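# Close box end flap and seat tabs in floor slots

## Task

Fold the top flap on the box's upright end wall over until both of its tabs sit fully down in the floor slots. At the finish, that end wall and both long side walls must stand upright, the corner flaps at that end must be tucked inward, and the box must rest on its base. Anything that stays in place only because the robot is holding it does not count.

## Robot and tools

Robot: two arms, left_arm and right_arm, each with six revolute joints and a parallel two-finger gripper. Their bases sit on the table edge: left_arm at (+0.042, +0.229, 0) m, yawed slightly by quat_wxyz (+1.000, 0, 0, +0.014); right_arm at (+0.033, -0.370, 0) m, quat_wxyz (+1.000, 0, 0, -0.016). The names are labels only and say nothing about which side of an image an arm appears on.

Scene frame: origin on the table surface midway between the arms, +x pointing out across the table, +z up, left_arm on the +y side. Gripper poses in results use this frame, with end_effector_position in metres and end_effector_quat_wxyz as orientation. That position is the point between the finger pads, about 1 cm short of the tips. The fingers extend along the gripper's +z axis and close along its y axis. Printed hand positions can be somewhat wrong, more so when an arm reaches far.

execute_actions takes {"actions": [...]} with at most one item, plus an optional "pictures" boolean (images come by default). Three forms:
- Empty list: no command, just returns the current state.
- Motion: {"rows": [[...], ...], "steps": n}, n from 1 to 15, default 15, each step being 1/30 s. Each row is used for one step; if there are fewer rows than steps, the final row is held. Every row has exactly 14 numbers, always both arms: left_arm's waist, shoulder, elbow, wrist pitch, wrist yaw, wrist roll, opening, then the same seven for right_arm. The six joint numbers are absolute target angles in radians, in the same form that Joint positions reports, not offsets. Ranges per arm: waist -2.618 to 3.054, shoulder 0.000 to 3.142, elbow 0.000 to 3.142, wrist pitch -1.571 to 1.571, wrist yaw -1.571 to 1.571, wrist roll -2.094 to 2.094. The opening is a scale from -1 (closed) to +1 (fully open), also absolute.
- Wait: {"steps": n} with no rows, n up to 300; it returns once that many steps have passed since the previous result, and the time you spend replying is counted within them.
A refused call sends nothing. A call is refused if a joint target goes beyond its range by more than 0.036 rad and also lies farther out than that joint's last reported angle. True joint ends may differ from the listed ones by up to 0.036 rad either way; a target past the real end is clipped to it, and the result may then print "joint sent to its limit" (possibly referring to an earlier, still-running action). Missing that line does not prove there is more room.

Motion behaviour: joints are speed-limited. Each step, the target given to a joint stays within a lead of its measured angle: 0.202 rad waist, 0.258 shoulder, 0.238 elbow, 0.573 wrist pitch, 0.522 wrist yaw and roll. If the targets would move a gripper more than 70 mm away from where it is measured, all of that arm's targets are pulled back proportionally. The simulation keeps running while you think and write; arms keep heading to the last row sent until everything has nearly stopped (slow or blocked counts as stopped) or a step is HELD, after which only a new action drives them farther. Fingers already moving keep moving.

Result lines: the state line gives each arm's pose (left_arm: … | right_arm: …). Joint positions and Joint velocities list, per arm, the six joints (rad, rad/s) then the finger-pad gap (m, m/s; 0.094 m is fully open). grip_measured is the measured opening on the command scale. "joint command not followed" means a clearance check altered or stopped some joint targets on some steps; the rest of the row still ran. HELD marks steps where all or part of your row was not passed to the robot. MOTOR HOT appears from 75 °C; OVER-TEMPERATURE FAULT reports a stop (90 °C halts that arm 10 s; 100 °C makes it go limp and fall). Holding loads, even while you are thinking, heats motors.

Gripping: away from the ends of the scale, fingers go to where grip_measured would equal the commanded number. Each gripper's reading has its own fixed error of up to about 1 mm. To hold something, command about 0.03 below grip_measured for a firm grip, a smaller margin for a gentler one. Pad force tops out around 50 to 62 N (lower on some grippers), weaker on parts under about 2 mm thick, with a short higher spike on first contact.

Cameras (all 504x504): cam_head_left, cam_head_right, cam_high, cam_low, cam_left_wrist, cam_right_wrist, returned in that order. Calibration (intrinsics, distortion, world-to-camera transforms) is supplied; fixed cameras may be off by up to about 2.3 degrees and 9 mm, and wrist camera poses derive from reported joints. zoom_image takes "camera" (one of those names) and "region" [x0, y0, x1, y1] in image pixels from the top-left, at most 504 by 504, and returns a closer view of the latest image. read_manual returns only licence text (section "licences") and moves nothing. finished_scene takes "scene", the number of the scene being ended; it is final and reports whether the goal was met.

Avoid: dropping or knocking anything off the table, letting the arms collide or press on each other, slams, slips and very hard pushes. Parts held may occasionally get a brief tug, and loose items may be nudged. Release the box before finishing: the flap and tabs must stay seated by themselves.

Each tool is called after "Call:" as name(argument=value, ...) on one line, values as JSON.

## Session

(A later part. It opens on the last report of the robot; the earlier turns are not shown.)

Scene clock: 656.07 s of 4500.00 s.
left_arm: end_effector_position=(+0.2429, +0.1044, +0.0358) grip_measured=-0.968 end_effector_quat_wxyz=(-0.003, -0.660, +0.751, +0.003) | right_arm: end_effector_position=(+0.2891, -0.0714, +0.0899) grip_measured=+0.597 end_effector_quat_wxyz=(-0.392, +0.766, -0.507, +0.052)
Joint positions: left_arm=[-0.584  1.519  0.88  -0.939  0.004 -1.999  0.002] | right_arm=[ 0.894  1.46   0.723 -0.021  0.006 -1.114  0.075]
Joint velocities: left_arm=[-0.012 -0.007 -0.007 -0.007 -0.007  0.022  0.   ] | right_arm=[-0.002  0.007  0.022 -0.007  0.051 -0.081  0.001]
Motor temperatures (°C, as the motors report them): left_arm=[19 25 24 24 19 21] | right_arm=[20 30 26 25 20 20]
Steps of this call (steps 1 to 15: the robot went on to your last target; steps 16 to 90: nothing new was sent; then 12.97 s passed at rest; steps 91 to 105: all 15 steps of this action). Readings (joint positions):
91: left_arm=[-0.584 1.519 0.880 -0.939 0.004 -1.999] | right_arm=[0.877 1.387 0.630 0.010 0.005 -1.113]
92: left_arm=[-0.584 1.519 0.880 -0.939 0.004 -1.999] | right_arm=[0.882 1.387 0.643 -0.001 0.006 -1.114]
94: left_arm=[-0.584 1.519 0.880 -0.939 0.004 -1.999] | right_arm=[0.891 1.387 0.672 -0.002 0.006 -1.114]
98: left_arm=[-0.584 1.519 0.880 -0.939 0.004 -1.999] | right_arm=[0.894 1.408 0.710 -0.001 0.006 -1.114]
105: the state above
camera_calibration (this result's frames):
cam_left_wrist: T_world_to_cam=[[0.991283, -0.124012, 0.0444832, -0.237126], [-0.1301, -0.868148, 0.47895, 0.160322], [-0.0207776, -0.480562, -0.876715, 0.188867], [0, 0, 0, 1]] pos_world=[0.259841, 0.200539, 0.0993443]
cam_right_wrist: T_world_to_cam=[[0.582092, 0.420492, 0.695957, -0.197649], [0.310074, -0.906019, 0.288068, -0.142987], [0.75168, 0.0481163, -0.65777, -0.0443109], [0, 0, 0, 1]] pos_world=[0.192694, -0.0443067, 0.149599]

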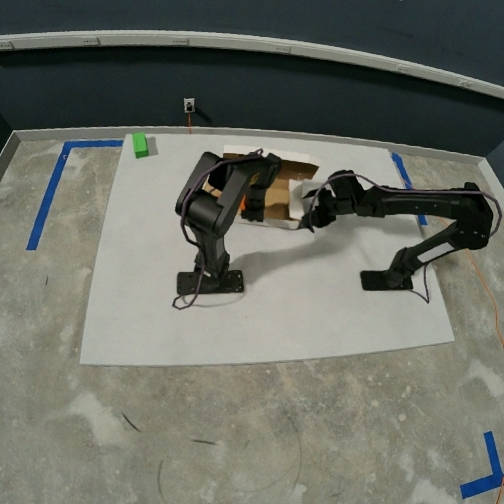

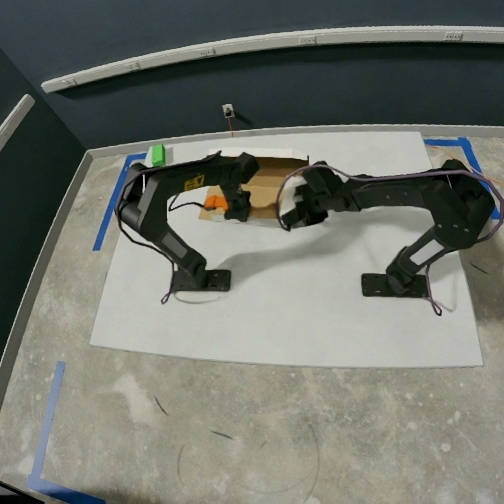

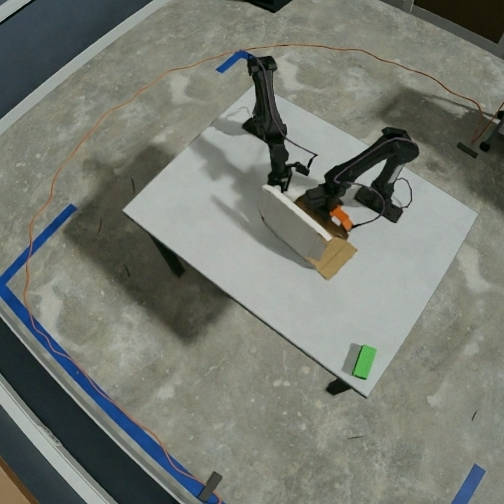

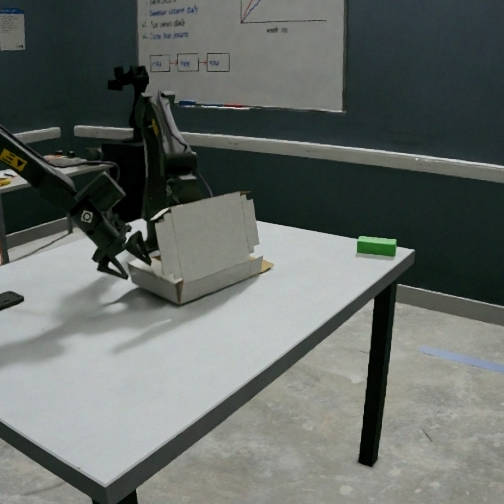

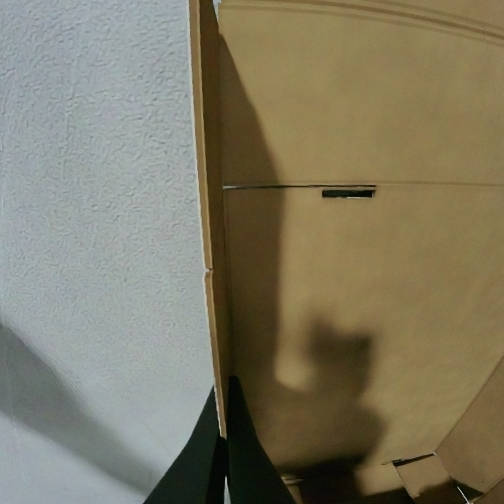

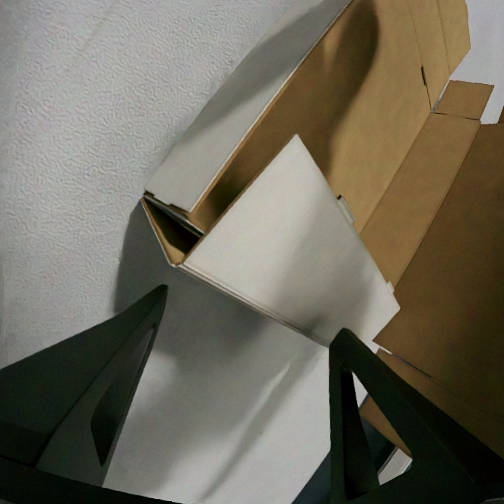

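Call:
execute_actions(actions=[{"rows":[[-0.58,1.525,0.883,-0.929,0,-2.0,-1,0.92,1.56,0.79,0.05,0,-1.113,0.8],[-0.58,1.525,0.883,-0.929,0,-2.0,-1,0.92,1.56,0.79,0.05,0,-1.113,0.8],[-0.58,1.525,0.883,-0.929,0,-2.0,-1,0.92,1.56,0.79,0.05,0,-1.113,0.8],[-0.58,1.525,0.883,-0.929,0,-2.0,-1,0.92,1.56,0.79,0.05,0,-1.113,0.8],[-0.58,1.525,0.883,-0.929,0,-2.0,-1,0.92,1.56,0.79,0.05,0,-1.113,0.8],[-0.58,1.525,0.883,-0.929,0,-2.0,-1,0.92,1.56,0.79,0.05,0,-1.113,0.8],[-0.58,1.525,0.883,-0.929,0,-2.0,-1,0.92,1.659,0.81,0.134,0,-1.113,0.8]],"steps":15}])

Call:
zoom_image(camera="cam_low", region=[0, 140, 300, 320])

Scene clock: 669.60 s of 4500.00 s.
left_arm: end_effector_position=(+0.2467, +0.1107, +0.0359) grip_measured=-0.968 end_effector_quat_wxyz=(+0.013, -0.666, +0.745, +0.008) | right_arm: end_effector_position=(+0.3036, -0.0417, +0.0650) grip_measured=+0.798 end_effector_quat_wxyz=(-0.395, +0.772, -0.496, +0.051)
Joint positions: left_arm=[-0.579  1.519  0.88  -0.939 -0.03  -2.011  0.002] | right_arm=[ 0.915  1.642  0.779  0.11   0.009 -1.119  0.084]
Joint velocities: left_arm=[-0.027  0.007  0.012  0.066 -0.022 -0.051  0.   ] | right_arm=[ 0.007 -0.007 -0.002 -0.022 -0.11  -0.007 -0.   ]
Motor temperatures (°C, as the motors report them): left_arm=[19 25 24 24 19 21] | right_arm=[20 29 27 25 20 20]
Steps of this call (steps 1 to 15: the robot went on to your last target; steps 16 to 90: nothing new was sent; then 10.03 s passed at rest; steps 91 to 105: all 15 steps of this action). Readings (joint positions):
91: left_arm=[-0.584 1.519 0.880 -0.939 0.004 -1.999] | right_arm=[0.896 1.469 0.728 -0.020 0.006 -1.114]
92: left_arm=[-0.584 1.519 0.880 -0.939 0.004 -1.999] | right_arm=[0.901 1.492 0.739 -0.009 0.006 -1.114]
94: left_arm=[-0.584 1.519 0.880 -0.939 0.004 -1.999] | right_arm=[0.911 1.537 0.756 0.017 0.006 -1.114]
98: left_arm=[-0.584 1.519 0.880 -0.939 -0.001 -2.001] | right_arm=[0.915 1.591 0.767 0.054 0.007 -1.114]
105: the state above
camera_calibration (this result's frames):
cam_left_wrist: T_world_to_cam=[[0.992315, -0.108747, 0.0590264, -0.242624], [-0.123695, -0.883721, 0.451371, 0.167323], [0.00307764, -0.455204, -0.890382, 0.183809], [0, 0, 0, 1]] pos_world=[0.260891, 0.205153, 0.102457]
cam_right_wrist: T_world_to_cam=[[0.566489, 0.433247, 0.700991, -0.196313], [0.327792, -0.89892, 0.290679, -0.118648], [0.75607, 0.0651126, -0.651243, -0.0740894], [0, 0, 0, 1]] pos_world=[0.206118, -0.0167786, 0.123852]

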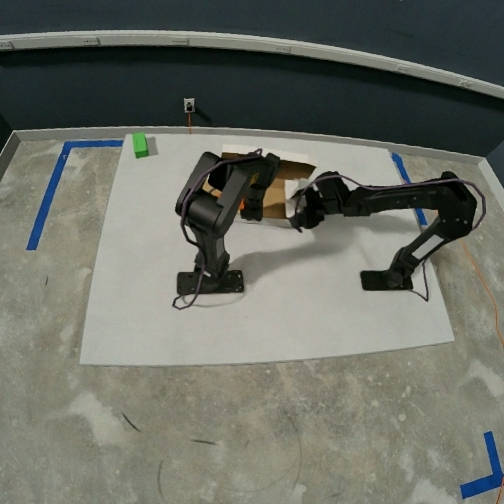

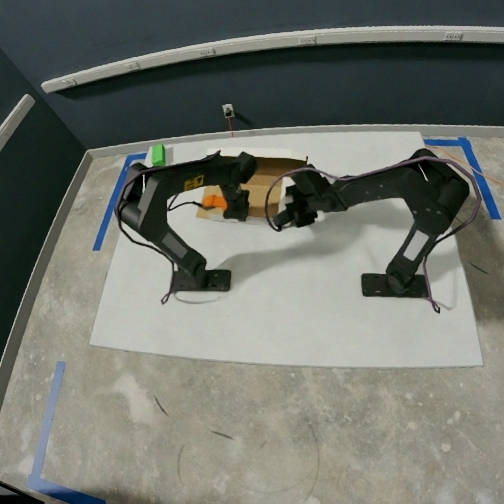

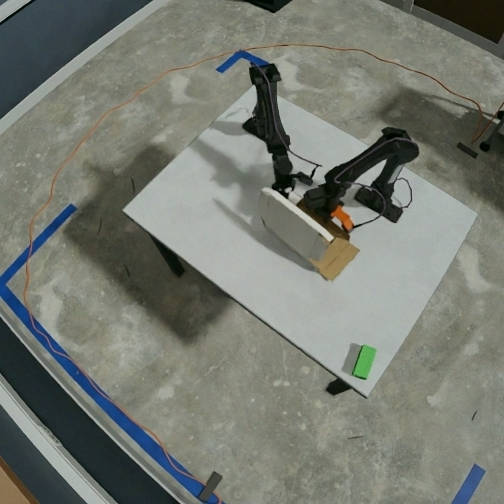

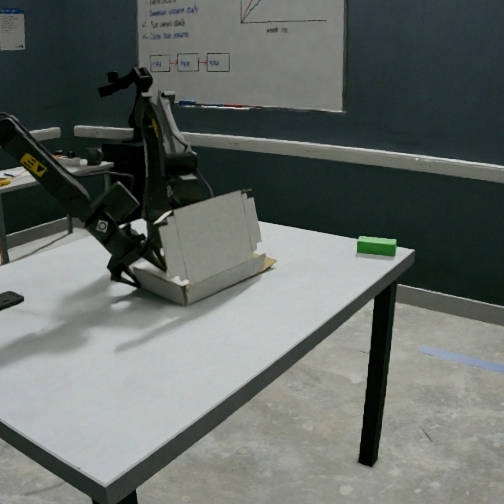

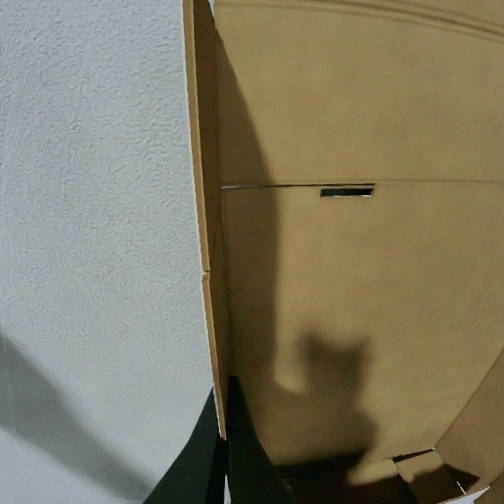

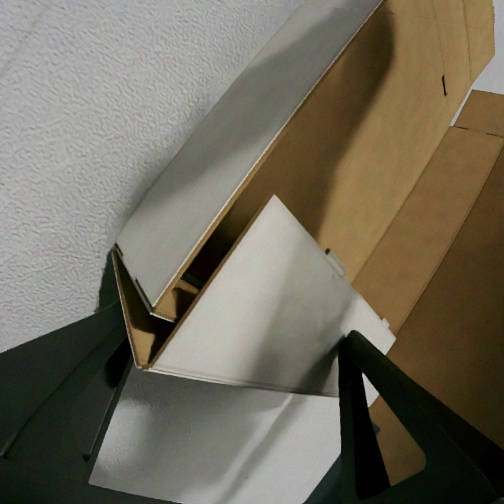

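Region (0, 140, 300, 320) of cam_low's 504x504 image, scaled by 1.680, with more detail than that image has; it fills the top 302 rows of this view, and the rest is white.

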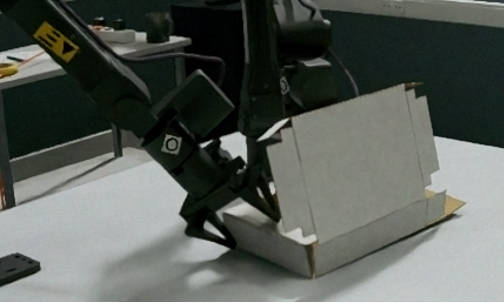

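Straddled. Close.

Call:
execute_actions(actions=[{"rows":[[-0.58,1.525,0.883,-0.929,0,-2.0,-1,0.915,1.645,0.79,0.115,0,-1.113,-0.3]],"steps":15}])

Call:
execute_actions(actions=[{"steps":20}])

Scene clock: 688.33 s of 4500.00 s.
left_arm: end_effector_position=(+0.2480, +0.1209, +0.0364) grip_measured=-0.968 end_effector_quat_wxyz=(+0.031, -0.663, +0.747, +0.022) | right_arm: end_effector_position=(+0.3119, -0.0457, +0.0729) grip_measured=-0.293 end_effector_quat_wxyz=(-0.402, +0.773, -0.484, +0.080)
Joint positions: left_arm=[-0.57   1.519  0.88  -0.956 -0.072 -1.996  0.002] | right_arm=[ 0.91   1.627  0.779  0.12   0.048 -1.165  0.033]
Joint velocities: left_arm=[-0.007 -0.002 -0.017  0.037 -0.081 -0.007 -0.   ] | right_arm=[-0.027 -0.012 -0.017 -0.007 -0.051 -0.022 -0.   ]
Motor temperatures (°C, as the motors report them): left_arm=[19 25 24 24 19 21] | right_arm=[20 29 27 26 20 20]
Steps of this call (steps 1 to 15: the robot went on to your last target; steps 16 to 90: nothing new was sent; then 15.23 s passed at rest; steps 91 to 105: all 15 steps of this action). Readings (joint positions):
91: left_arm=[-0.579 1.519 0.880 -0.940 -0.033 -2.011] | right_arm=[0.915 1.642 0.779 0.110 0.011 -1.122]
92: left_arm=[-0.578 1.519 0.880 -0.944 -0.046 -2.007] | right_arm=[0.915 1.642 0.779 0.109 0.019 -1.133]
94: left_arm=[-0.573 1.519 0.880 -0.954 -0.071 -1.997] | right_arm=[0.913 1.634 0.779 0.119 0.040 -1.161]
98: left_arm=[-0.570 1.519 0.880 -0.956 -0.072 -1.996] | right_arm=[0.910 1.627 0.779 0.120 0.048 -1.165]
105: the state above
camera_calibration (this result's frames):
cam_left_wrist: T_world_to_cam=[[0.991159, -0.11811, 0.0604539, -0.241445], [-0.132547, -0.90201, 0.410863, 0.182253], [0.00600293, -0.415244, -0.90969, 0.184033], [0, 0, 0, 1]] pos_world=[0.262363, 0.212295, 0.107128]
cam_right_wrist: T_world_to_cam=[[0.523963, 0.446565, 0.725288, -0.192725], [0.30686, -0.893323, 0.328344, -0.123262], [0.794544, 0.0505218, -0.605101, -0.0909801], [0, 0, 0, 1]] pos_world=[0.211093, -0.0194523, 0.125201]

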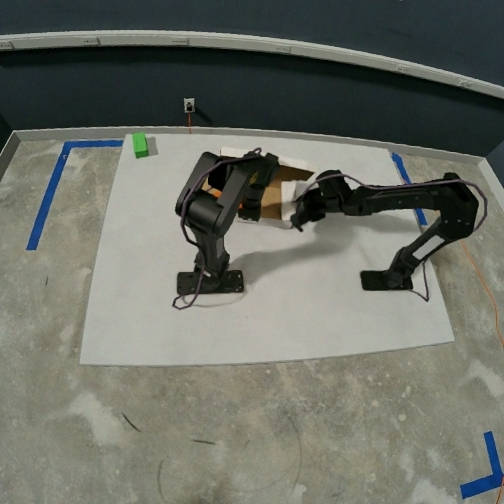

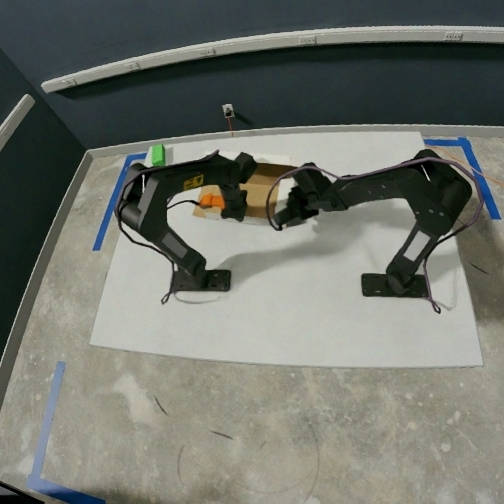

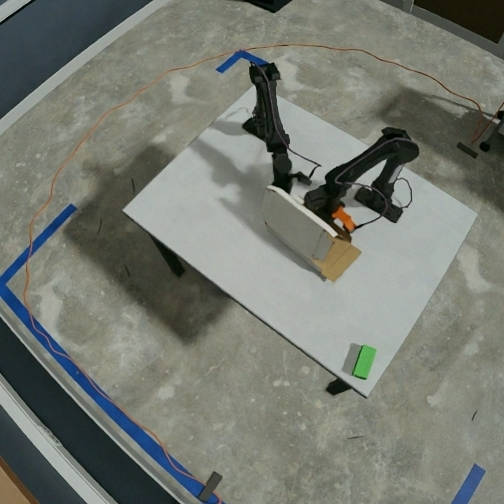

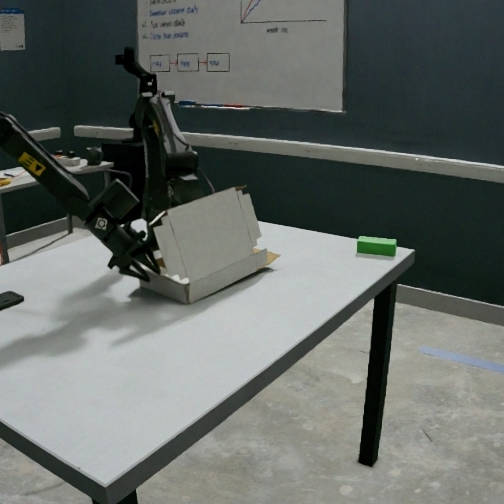

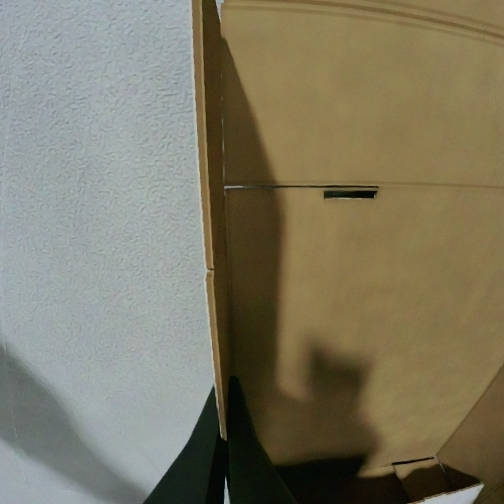

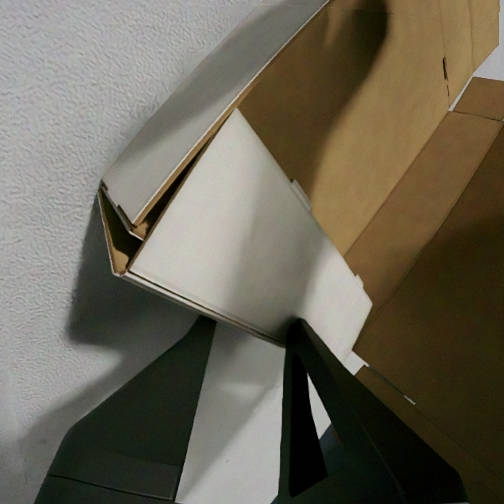

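Scene clock: 689.00 s of 4500.00 s.
left_arm: end_effector_position=(+0.2480, +0.1209, +0.0364) grip_measured=-0.968 end_effector_quat_wxyz=(+0.031, -0.663, +0.747, +0.022) | right_arm: end_effector_position=(+0.3119, -0.0457, +0.0729) grip_measured=-0.293 end_effector_quat_wxyz=(-0.402, +0.773, -0.484, +0.080)
Joint positions: left_arm=[-0.57   1.519  0.88  -0.956 -0.072 -1.996  0.002] | right_arm=[ 0.91   1.627  0.779  0.12   0.048 -1.166  0.033]
Joint velocities: left_arm=[ 0.002 -0.002 -0.012  0.051  0.022 -0.007  0.001] | right_arm=[-0.012  0.002  0.012  0.037 -0.022 -0.022  0.001]
Motor temperatures (°C, as the motors report them): left_arm=[19 25 24 24 19 21] | right_arm=[20 29 27 26 20 20]
Steps of this call (steps 1 to 15: the robot went on to your last target; steps 16 to 20: nothing new was sent). Readings (joint positions):
1: left_arm=[-0.570 1.519 0.880 -0.956 -0.072 -1.996] | right_arm=[0.910 1.627 0.779 0.120 0.048 -1.165]
2: left_arm=[-0.570 1.519 0.880 -0.956 -0.072 -1.996] | right_arm=[0.910 1.627 0.779 0.120 0.048 -1.165]
4: left_arm=[-0.570 1.519 0.880 -0.956 -0.072 -1.996] | right_arm=[0.910 1.627 0.779 0.120 0.048 -1.166]
8: left_arm=[-0.570 1.519 0.880 -0.956 -0.072 -1.996] | right_arm=[0.910 1.627 0.779 0.120 0.048 -1.166]
20: the state above
All arms were judged still, so your last target was given up. Only a new action makes them travel on or press farther. Fingers that are still opening or closing keep moving.
camera_calibration (this result's frames):
cam_left_wrist: T_world_to_cam=[[0.991159, -0.11811, 0.0604539, -0.241445], [-0.132547, -0.90201, 0.410863, 0.182253], [0.00600293, -0.415244, -0.90969, 0.184033], [0, 0, 0, 1]] pos_world=[0.262363, 0.212295, 0.107128]
cam_right_wrist: T_world_to_cam=[[0.523699, 0.44684, 0.725309, -0.192632], [0.307019, -0.893181, 0.328583, -0.123322], [0.794656, 0.050605, -0.604946, -0.0910227], [0, 0, 0, 1]] pos_world=[0.211075, -0.0194676, 0.125175]

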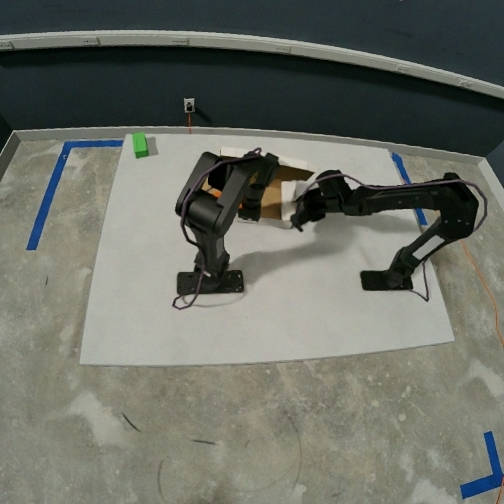

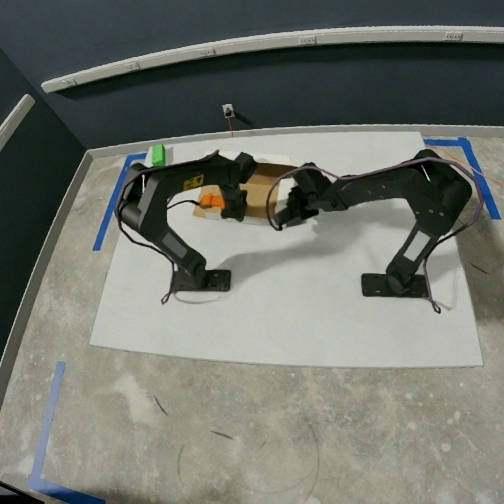

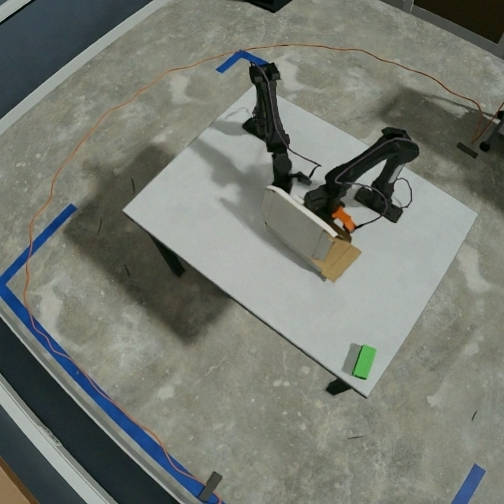

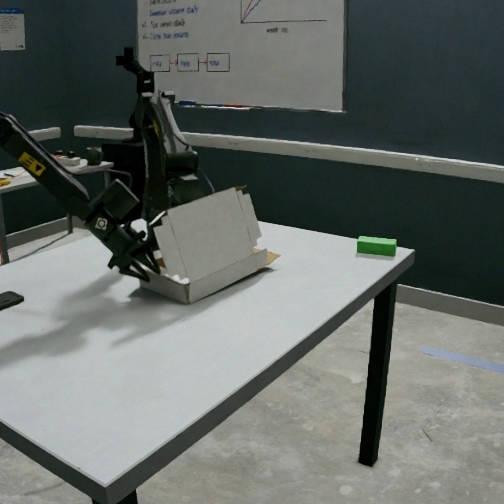

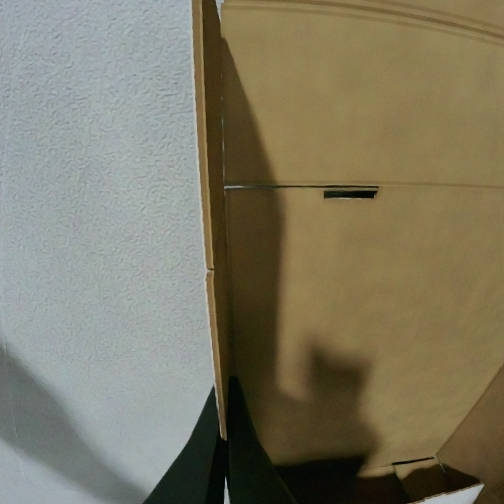

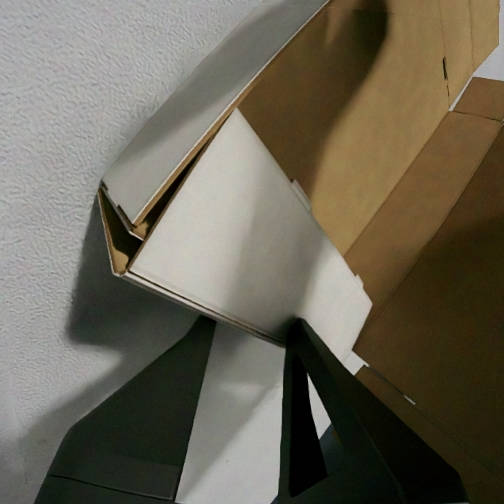

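Call:
execute_actions(actions=[{"rows":[[-0.58,1.525,0.883,-0.929,0,-2.0,-1,0.89,1.42,0.64,0.04,0,-1.113,-1],[-0.58,1.525,0.883,-0.929,0,-2.0,-1,0.89,1.42,0.64,0.04,0,-1.113,-1],[-0.58,1.525,0.883,-0.929,0,-2.0,-1,0.89,1.42,0.64,0.04,0,-1.113,-1],[-0.58,1.525,0.883,-0.929,0,-2.0,-1,0.89,1.42,0.64,0.04,0,-1.113,-1],[-0.58,1.525,0.883,-0.929,0,-2.0,-1,0.89,1.42,0.64,0.04,0,-1.113,-1],[-0.58,1.525,0.883,-0.929,0,-2.0,-1,0.89,1.42,0.64,0.04,0,-1.113,-1],[-0.58,1.525,0.883,-0.929,0,-2.0,-1,0.89,1.42,0.64,0.04,0,-1.113,-1],[-0.58,1.525,0.883,-0.929,0,-2.0,-1,0.88,1.55,0.6,0.18,0,-1.113,-1],[-0.58,1.525,0.883,-0.929,0,-2.0,-1,0.88,1.55,0.6,0.18,0,-1.113,-1],[-0.58,1.525,0.883,-0.929,0,-2.0,-1,0.88,1.55,0.6,0.18,0,-1.113,-1],[-0.58,1.525,0.883,-0.929,0,-2.0,-1,0.87,1.66,0.675,0.264,0,-1.113,-1]],"steps":15}], pictures=false)

Call:
execute_actions(actions=[{"steps":20}])

Call:
zoom_image(camera="cam_head_right", region=[170, 130, 350, 250])

Scene clock: 708.00 s of 4500.00 s.
left_arm: end_effector_position=(+0.2439, +0.1088, +0.0358) grip_measured=-0.968 end_effector_quat_wxyz=(-0.000, -0.664, +0.748, +0.007) | right_arm: end_effector_position=(+0.3011, -0.0697, +0.0367) grip_measured=-0.989 end_effector_quat_wxyz=(-0.387, +0.766, -0.510, +0.061)
Joint positions: left_arm=[-0.572  1.519  0.88  -0.945 -0.003 -1.996  0.002] | right_arm=[ 0.878  1.645  0.65   0.228  0.014 -1.125  0.001]
Joint velocities: left_arm=[-0.012 -0.012  0.007  0.066 -0.066  0.007 -0.   ] | right_arm=[-0.002  0.046  0.095  0.3   -0.007 -0.037 -0.001]
Motor temperatures (°C, as the motors report them): left_arm=[19 25 24 24 19 21] | right_arm=[20 29 27 26 20 20]
Steps of this call (steps 1 to 90: nothing new was sent; then 15.50 s passed at rest; steps 91 to 105: all 15 steps of this action). Readings (joint positions):
91: left_arm=[-0.570 1.519 0.880 -0.956 -0.072 -1.996] | right_arm=[0.908 1.605 0.763 0.125 0.049 -1.165]
92: left_arm=[-0.570 1.519 0.880 -0.955 -0.059 -1.996] | right_arm=[0.903 1.555 0.727 0.121 0.044 -1.157]
94: left_arm=[-0.572 1.519 0.880 -0.949 -0.036 -1.996] | right_arm=[0.896 1.461 0.671 0.086 0.034 -1.145]
98: left_arm=[-0.572 1.519 0.880 -0.946 -0.014 -1.996] | right_arm=[0.894 1.441 0.652 0.080 0.020 -1.132]
105: the state above

Scene clock: 708.67 s of 4500.00 s.
left_arm: end_effector_position=(+0.2438, +0.1084, +0.0358) grip_measured=-0.968 end_effector_quat_wxyz=(-0.002, -0.664, +0.748, +0.006) | right_arm: end_effector_position=(+0.3044, -0.0665, +0.0413) grip_measured=-0.989 end_effector_quat_wxyz=(-0.398, +0.761, -0.509, +0.062)
Joint positions: left_arm=[-0.572  1.519  0.88  -0.945 -0.001 -1.996  0.002] | right_arm=[ 0.877  1.646  0.652  0.252  0.014 -1.123  0.001]
Joint velocities: left_arm=[-0.002 -0.002 -0.002 -0.066  0.007  0.037 -0.001] | right_arm=[ 0.012  0.017  0.012 -0.022 -0.022  0.022 -0.   ]
Motor temperatures (°C, as the motors report them): left_arm=[19 25 24 24 19 21] | right_arm=[20 29 27 26 20 20]
Steps of this call (steps 1 to 20: the robot went on to your last target). Readings (joint positions):
1: left_arm=[-0.572 1.519 0.880 -0.945 -0.003 -1.996] | right_arm=[0.877 1.646 0.652 0.239 0.014 -1.125]
2: left_arm=[-0.572 1.519 0.880 -0.945 -0.002 -1.996] | right_arm=[0.877 1.646 0.652 0.244 0.014 -1.124]
4: left_arm=[-0.572 1.519 0.880 -0.945 -0.002 -1.996] | right_arm=[0.877 1.646 0.652 0.247 0.014 -1.124]
8: left_arm=[-0.572 1.519 0.880 -0.945 -0.001 -1.996] | right_arm=[0.877 1.646 0.652 0.250 0.014 -1.123]
20: the state above
camera_calibration (this result's frames):
cam_left_wrist: T_world_to_cam=[[0.99251, -0.114887, 0.0415343, -0.238656], [-0.120809, -0.872513, 0.473421, 0.16224], [-0.0181508, -0.474892, -0.879857, 0.189642], [0, 0, 0, 1]] pos_world=[0.25991, 0.204198, 0.0999622]
cam_right_wrist: T_world_to_cam=[[0.574819, 0.408037, 0.709288, -0.173986], [0.289237, -0.912164, 0.290344, -0.123434], [0.765457, 0.0382569, -0.642348, -0.0934823], [0, 0, 0, 1]] pos_world=[0.207269, -0.0380232, 0.099196]

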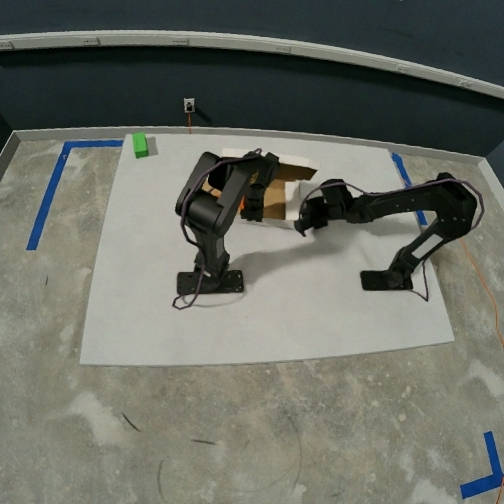

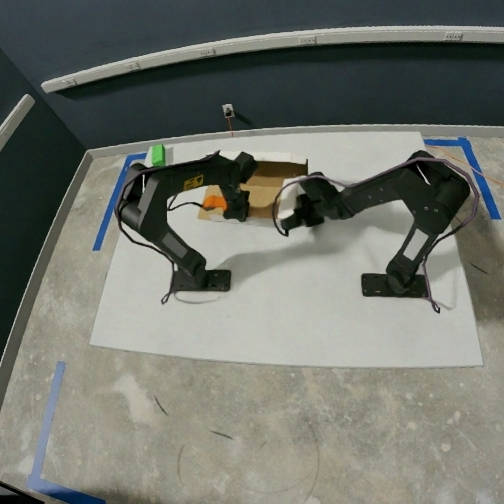

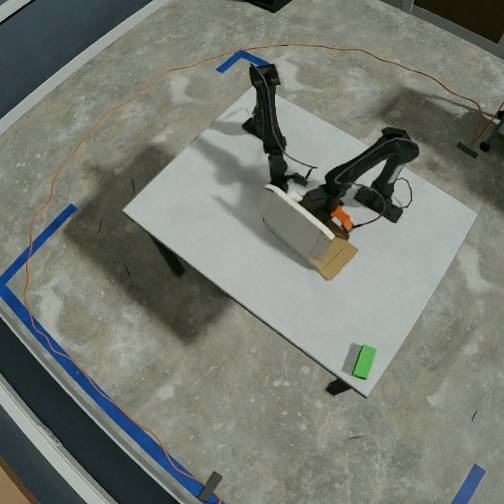

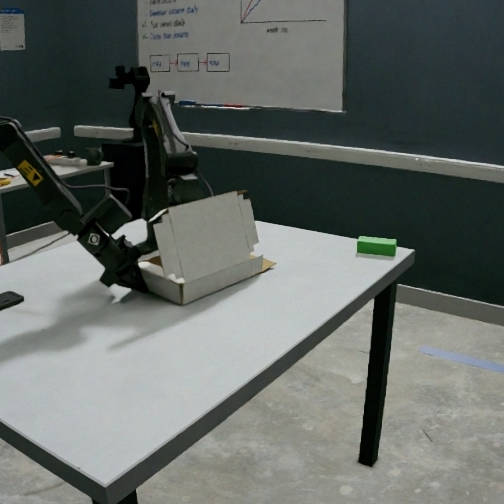

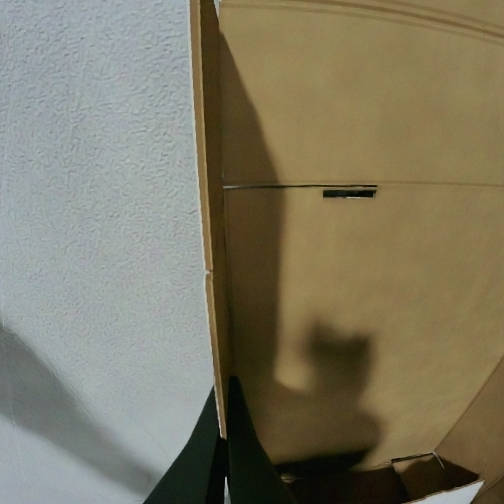

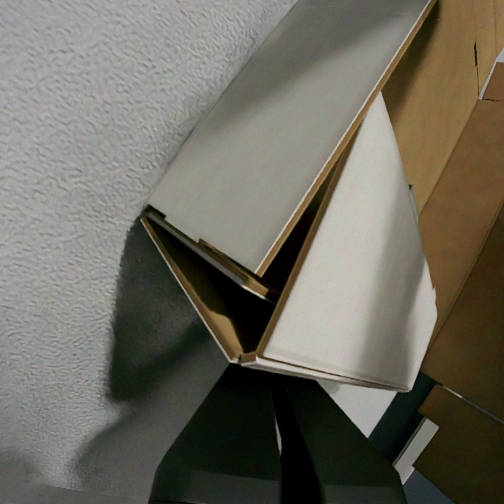

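Region (170, 130, 350, 250) of cam_head_right's 504x504 image, scaled by 2.800, with more detail than that image has.

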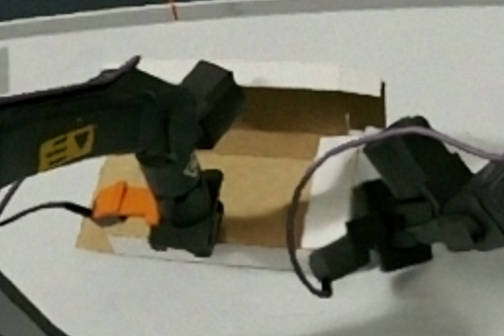

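Call:
execute_actions(actions=[{"rows":[[-0.58,1.525,0.883,-0.929,0,-2.0,-1,0.88,1.72,0.74,0.264,0,-1.113,-1],[-0.58,1.525,0.883,-0.929,0,-2.0,-1,0.88,1.72,0.74,0.264,0,-1.113,-1],[-0.58,1.525,0.883,-0.929,0,-2.0,-1,0.88,1.72,0.74,0.264,0,-1.113,-1],[-0.58,1.525,0.883,-0.929,0,-2.0,-1,0.88,1.72,0.74,0.264,0,-1.113,-1],[-0.58,1.525,0.883,-0.929,0,-2.0,-1,0.88,1.72,0.74,0.264,0,-1.113,-1],[-0.58,1.525,0.883,-0.929,0,-2.0,-1,0.88,1.72,0.74,0.264,0,-1.113,-1],[-0.58,1.525,0.883,-0.929,0,-2.0,-1,0.88,1.72,0.74,0.264,0,-1.113,-1],[-0.58,1.525,0.883,-0.929,0,-2.0,-1,0.88,1.72,0.74,0.264,0,-1.113,-1],[-0.58,1.525,0.883,-0.929,0,-2.0,-0.4,0.88,1.72,0.74,0.264,0,-1.113,-1]],"steps":15}], pictures=false)

Call:
execute_actions(actions=[{"rows":[[-0.58,1.442,1.073,-1.202,0,-2.0,-0.4,0.88,1.70,0.72,0.264,0,-1.113,-1]],"steps":15}], pictures=false)

Call:
execute_actions(actions=[{"rows":[[-0.767,1.95,1.66,-1.269,0,-2.09,0.5,0.88,1.70,0.72,0.264,0,-1.113,-1]],"steps":15}], pictures=false)

Call:
execute_actions(actions=[{"steps":30}])

Call:
zoom_image(camera="cam_head_right", region=[170, 130, 350, 250])

Scene clock: 728.40 s of 4500.00 s.
left_arm: end_effector_position=(+0.2457, +0.1083, +0.0358) grip_measured=-0.402 end_effector_quat_wxyz=(+0.002, -0.668, +0.744, +0.004) | right_arm: end_effector_position=(+0.3126, -0.0576, +0.0345) grip_measured=-0.989 end_effector_quat_wxyz=(-0.392, +0.763, -0.511, +0.061)
Joint positions: left_arm=[-0.572  1.519  0.88  -0.938 -0.006 -2.006  0.028] | right_arm=[ 0.877  1.71   0.702  0.252  0.014 -1.122  0.001]
Joint velocities: left_arm=[-0.012  0.012 -0.022 -0.007  0.081  0.037  0.   ] | right_arm=[ 0.012  0.007  0.007  0.007  0.051  0.022 -0.002]
Motor temperatures (°C, as the motors report them): left_arm=[19 25 24 24 19 21] | right_arm=[20 29 27 27 20 20]
Steps of this call (steps 1 to 15: the robot went on to your last target; steps 16 to 90: nothing new was sent; then 16.23 s passed at rest; steps 91 to 105: all 15 steps of this action). Readings (joint positions):
91: left_arm=[-0.572 1.519 0.880 -0.945 -0.001 -1.996] | right_arm=[0.877 1.653 0.659 0.249 0.013 -1.123]
92: left_arm=[-0.572 1.519 0.880 -0.945 -0.001 -1.996] | right_arm=[0.877 1.670 0.675 0.248 0.013 -1.123]
94: left_arm=[-0.571 1.519 0.880 -0.947 -0.016 -2.003] | right_arm=[0.877 1.702 0.698 0.248 0.017 -1.122]
98: left_arm=[-0.571 1.519 0.880 -0.947 -0.022 -2.007] | right_arm=[0.877 1.710 0.702 0.250 0.019 -1.122]
105: the state above

Scene clock: 728.90 s of 4500.00 s.
left_arm: end_effector_position=(+0.2524, +0.1034, +0.0998) grip_measured=-0.402 end_effector_quat_wxyz=(+0.007, -0.667, +0.745, -0.018) | right_arm: end_effector_position=(+0.3125, -0.0575, +0.0345) grip_measured=-0.989 end_effector_quat_wxyz=(-0.392, +0.763, -0.511, +0.061)
Joint positions: left_arm=[-0.572  1.441  1.072 -1.163 -0.002 -2.006  0.028] | right_arm=[ 0.877  1.71   0.702  0.252  0.014 -1.122  0.001]
Joint velocities: left_arm=[ 0.012 -0.007  0.002 -0.066  0.095 -0.066 -0.001] | right_arm=[-0.012  0.002 -0.012 -0.051  0.037 -0.051 -0.001]
Motor temperatures (°C, as the motors report them): left_arm=[19 25 24 24 19 21] | right_arm=[20 29 27 27 20 20]
Steps of this call (steps 1 to 15: all 15 steps of this action). Readings (joint positions):
1: left_arm=[-0.572 1.517 0.902 -0.972 -0.004 -2.006] | right_arm=[0.877 1.710 0.702 0.252 0.014 -1.122]
2: left_arm=[-0.572 1.513 0.942 -1.031 -0.004 -2.006] | right_arm=[0.877 1.710 0.702 0.252 0.014 -1.122]
4: left_arm=[-0.572 1.480 1.021 -1.082 -0.003 -2.006] | right_arm=[0.877 1.710 0.702 0.252 0.014 -1.122]
8: left_arm=[-0.572 1.441 1.072 -1.115 -0.003 -2.006] | right_arm=[0.877 1.710 0.702 0.252 0.014 -1.122]
15: the state above

Scene clock: 729.40 s of 4500.00 s.
left_arm: end_effector_position=(+0.3177, -0.0262, +0.0925) grip_measured=+0.498 end_effector_quat_wxyz=(-0.001, -0.614, +0.790, -0.008) | right_arm: end_effector_position=(+0.3125, -0.0574, +0.0346) grip_measured=-0.989 end_effector_quat_wxyz=(-0.392, +0.763, -0.511, +0.061)
Joint positions: left_arm=[-0.775  1.964  1.638 -1.23   0.004 -2.069  0.07 ] | right_arm=[ 0.877  1.71   0.702  0.253  0.013 -1.122  0.001]
Joint velocities: left_arm=[-0.007  0.007 -0.012 -0.081  0.007 -0.007 -0.001] | right_arm=[-0.012 -0.017  0.007 -0.081 -0.022  0.081 -0.   ]
Motor temperatures (°C, as the motors report them): left_arm=[19 25 24 24 19 21] | right_arm=[20 29 27 27 20 20]
joint sent to its limit (left arm) — the command would take joint 6 (wrist roll) past its lower limit, so that joint was sent only as far as its limit.
Steps of this call (steps 1 to 15: all 15 steps of this action). Readings (joint positions):
1: left_arm=[-0.592 1.472 1.106 -1.203 -0.011 -2.016] | right_arm=[0.877 1.710 0.702 0.252 0.014 -1.122]
2: left_arm=[-0.638 1.540 1.183 -1.255 -0.015 -2.028] | right_arm=[0.877 1.710 0.702 0.252 0.014 -1.122]
4: left_arm=[-0.726 1.702 1.348 -1.261 -0.008 -2.043] | right_arm=[0.877 1.710 0.702 0.252 0.014 -1.122]
8: left_arm=[-0.776 1.949 1.608 -1.217 0.004 -2.059] | right_arm=[0.877 1.710 0.702 0.252 0.014 -1.122]
15: the state above

Scene clock: 730.40 s of 4500.00 s.
left_arm: end_effector_position=(+0.3157, -0.0244, +0.0925) grip_measured=+0.498 end_effector_quat_wxyz=(-0.002, -0.615, +0.789, -0.002) | right_arm: end_effector_position=(+0.3125, -0.0574, +0.0346) grip_measured=-0.989 end_effector_quat_wxyz=(-0.392, +0.763, -0.511, +0.061)
Joint positions: left_arm=[-0.775  1.964  1.638 -1.241  0.004 -2.071  0.07 ] | right_arm=[ 0.877  1.71   0.702  0.253  0.013 -1.122  0.001]
Joint velocities: left_arm=[-0.002  0.002 -0.007  0.007 -0.051 -0.066  0.   ] | right_arm=[-0.002  0.017 -0.002  0.022  0.022 -0.037  0.   ]
Motor temperatures (°C, as the motors report them): left_arm=[19 25 24 24 19 21] | right_arm=[20 29 27 27 20 20]
joint sent to its limit (left arm) — the command would take joint 6 (wrist roll) past its lower limit, so that joint was sent only as far as its limit.
Steps of this call (steps 1 to 30: the robot went on to your last target). Readings (joint positions):
1: left_arm=[-0.775 1.964 1.638 -1.232 0.004 -2.069] | right_arm=[0.877 1.710 0.702 0.253 0.013 -1.122]
2: left_arm=[-0.775 1.964 1.638 -1.234 0.004 -2.070] | right_arm=[0.877 1.710 0.702 0.253 0.013 -1.122]
4: left_arm=[-0.775 1.964 1.638 -1.237 0.004 -2.070] | right_arm=[0.877 1.710 0.702 0.253 0.013 -1.122]
8: left_arm=[-0.775 1.964 1.638 -1.239 0.004 -2.071] | right_arm=[0.877 1.710 0.702 0.253 0.013 -1.122]
30: the state above
All arms were judged still, so your last target was given up. Only a new action makes them travel on or press farther. Fingers that are still opening or closing keep moving.
camera_calibration (this result's frames):
cam_left_wrist: T_world_to_cam=[[0.969288, -0.239702, 0.0549929, -0.32466], [-0.235884, -0.842899, 0.483611, 0.0644251], [-0.0695691, -0.48173, -0.873554, 0.193279], [0, 0, 0, 1]] pos_world=[0.343332, 0.0695905, 0.155537]
cam_right_wrist: T_world_to_cam=[[0.581997, 0.414042, 0.699892, -0.179148], [0.29127, -0.909709, 0.295959, -0.116271], [0.759237, 0.0316108, -0.650046, -0.102567], [0, 0, 0, 1]] pos_world=[0.216003, -0.0283558, 0.0931219]

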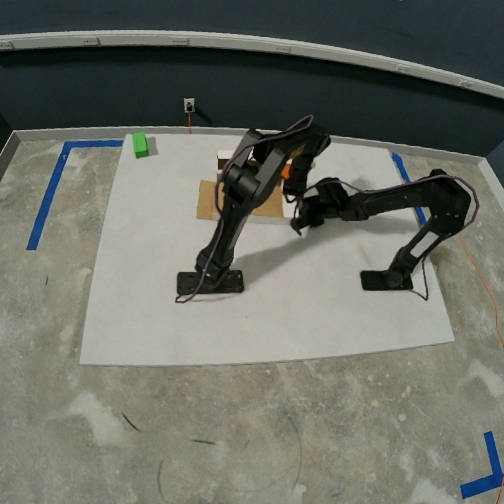

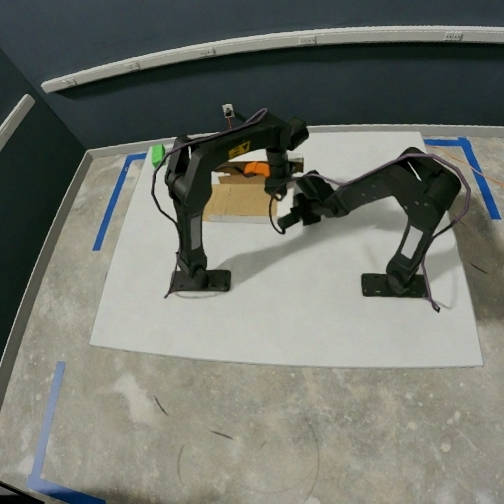

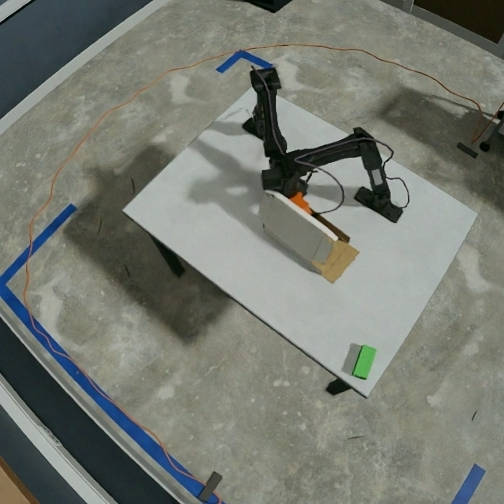

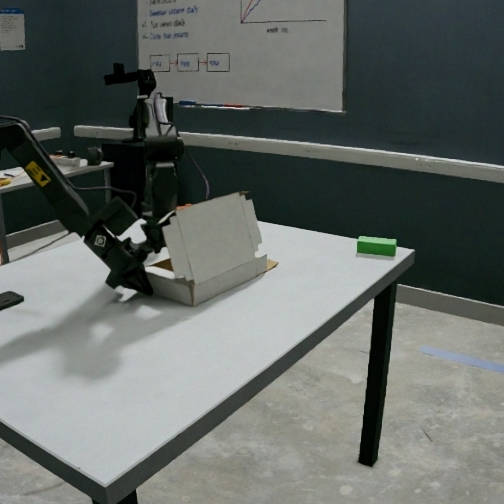

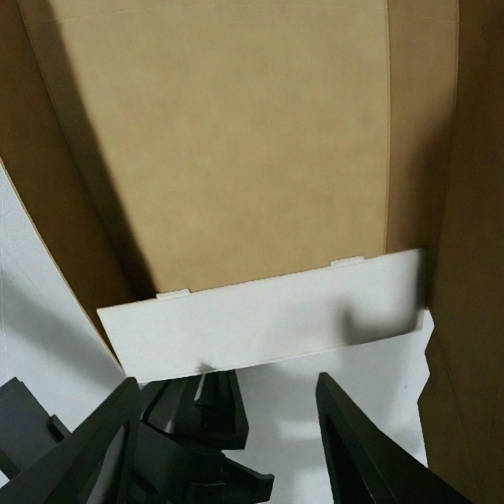

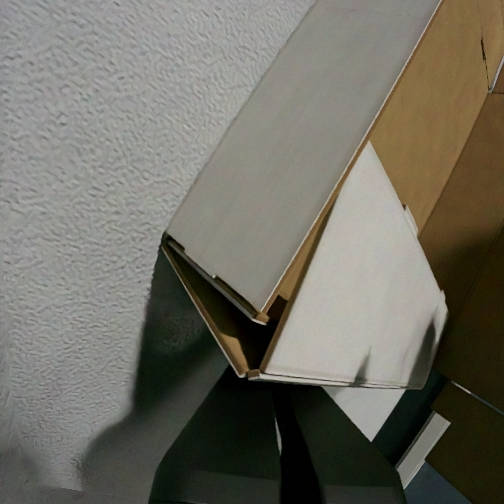

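Region (170, 130, 350, 250) of cam_head_right's 504x504 image, scaled by 2.800, with more detail than that image has.

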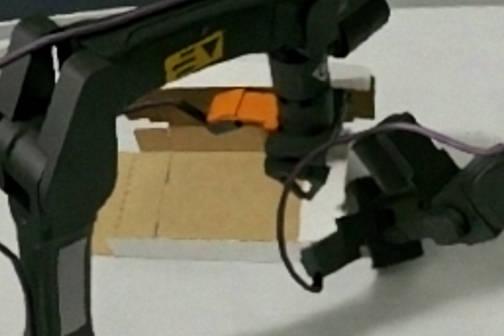

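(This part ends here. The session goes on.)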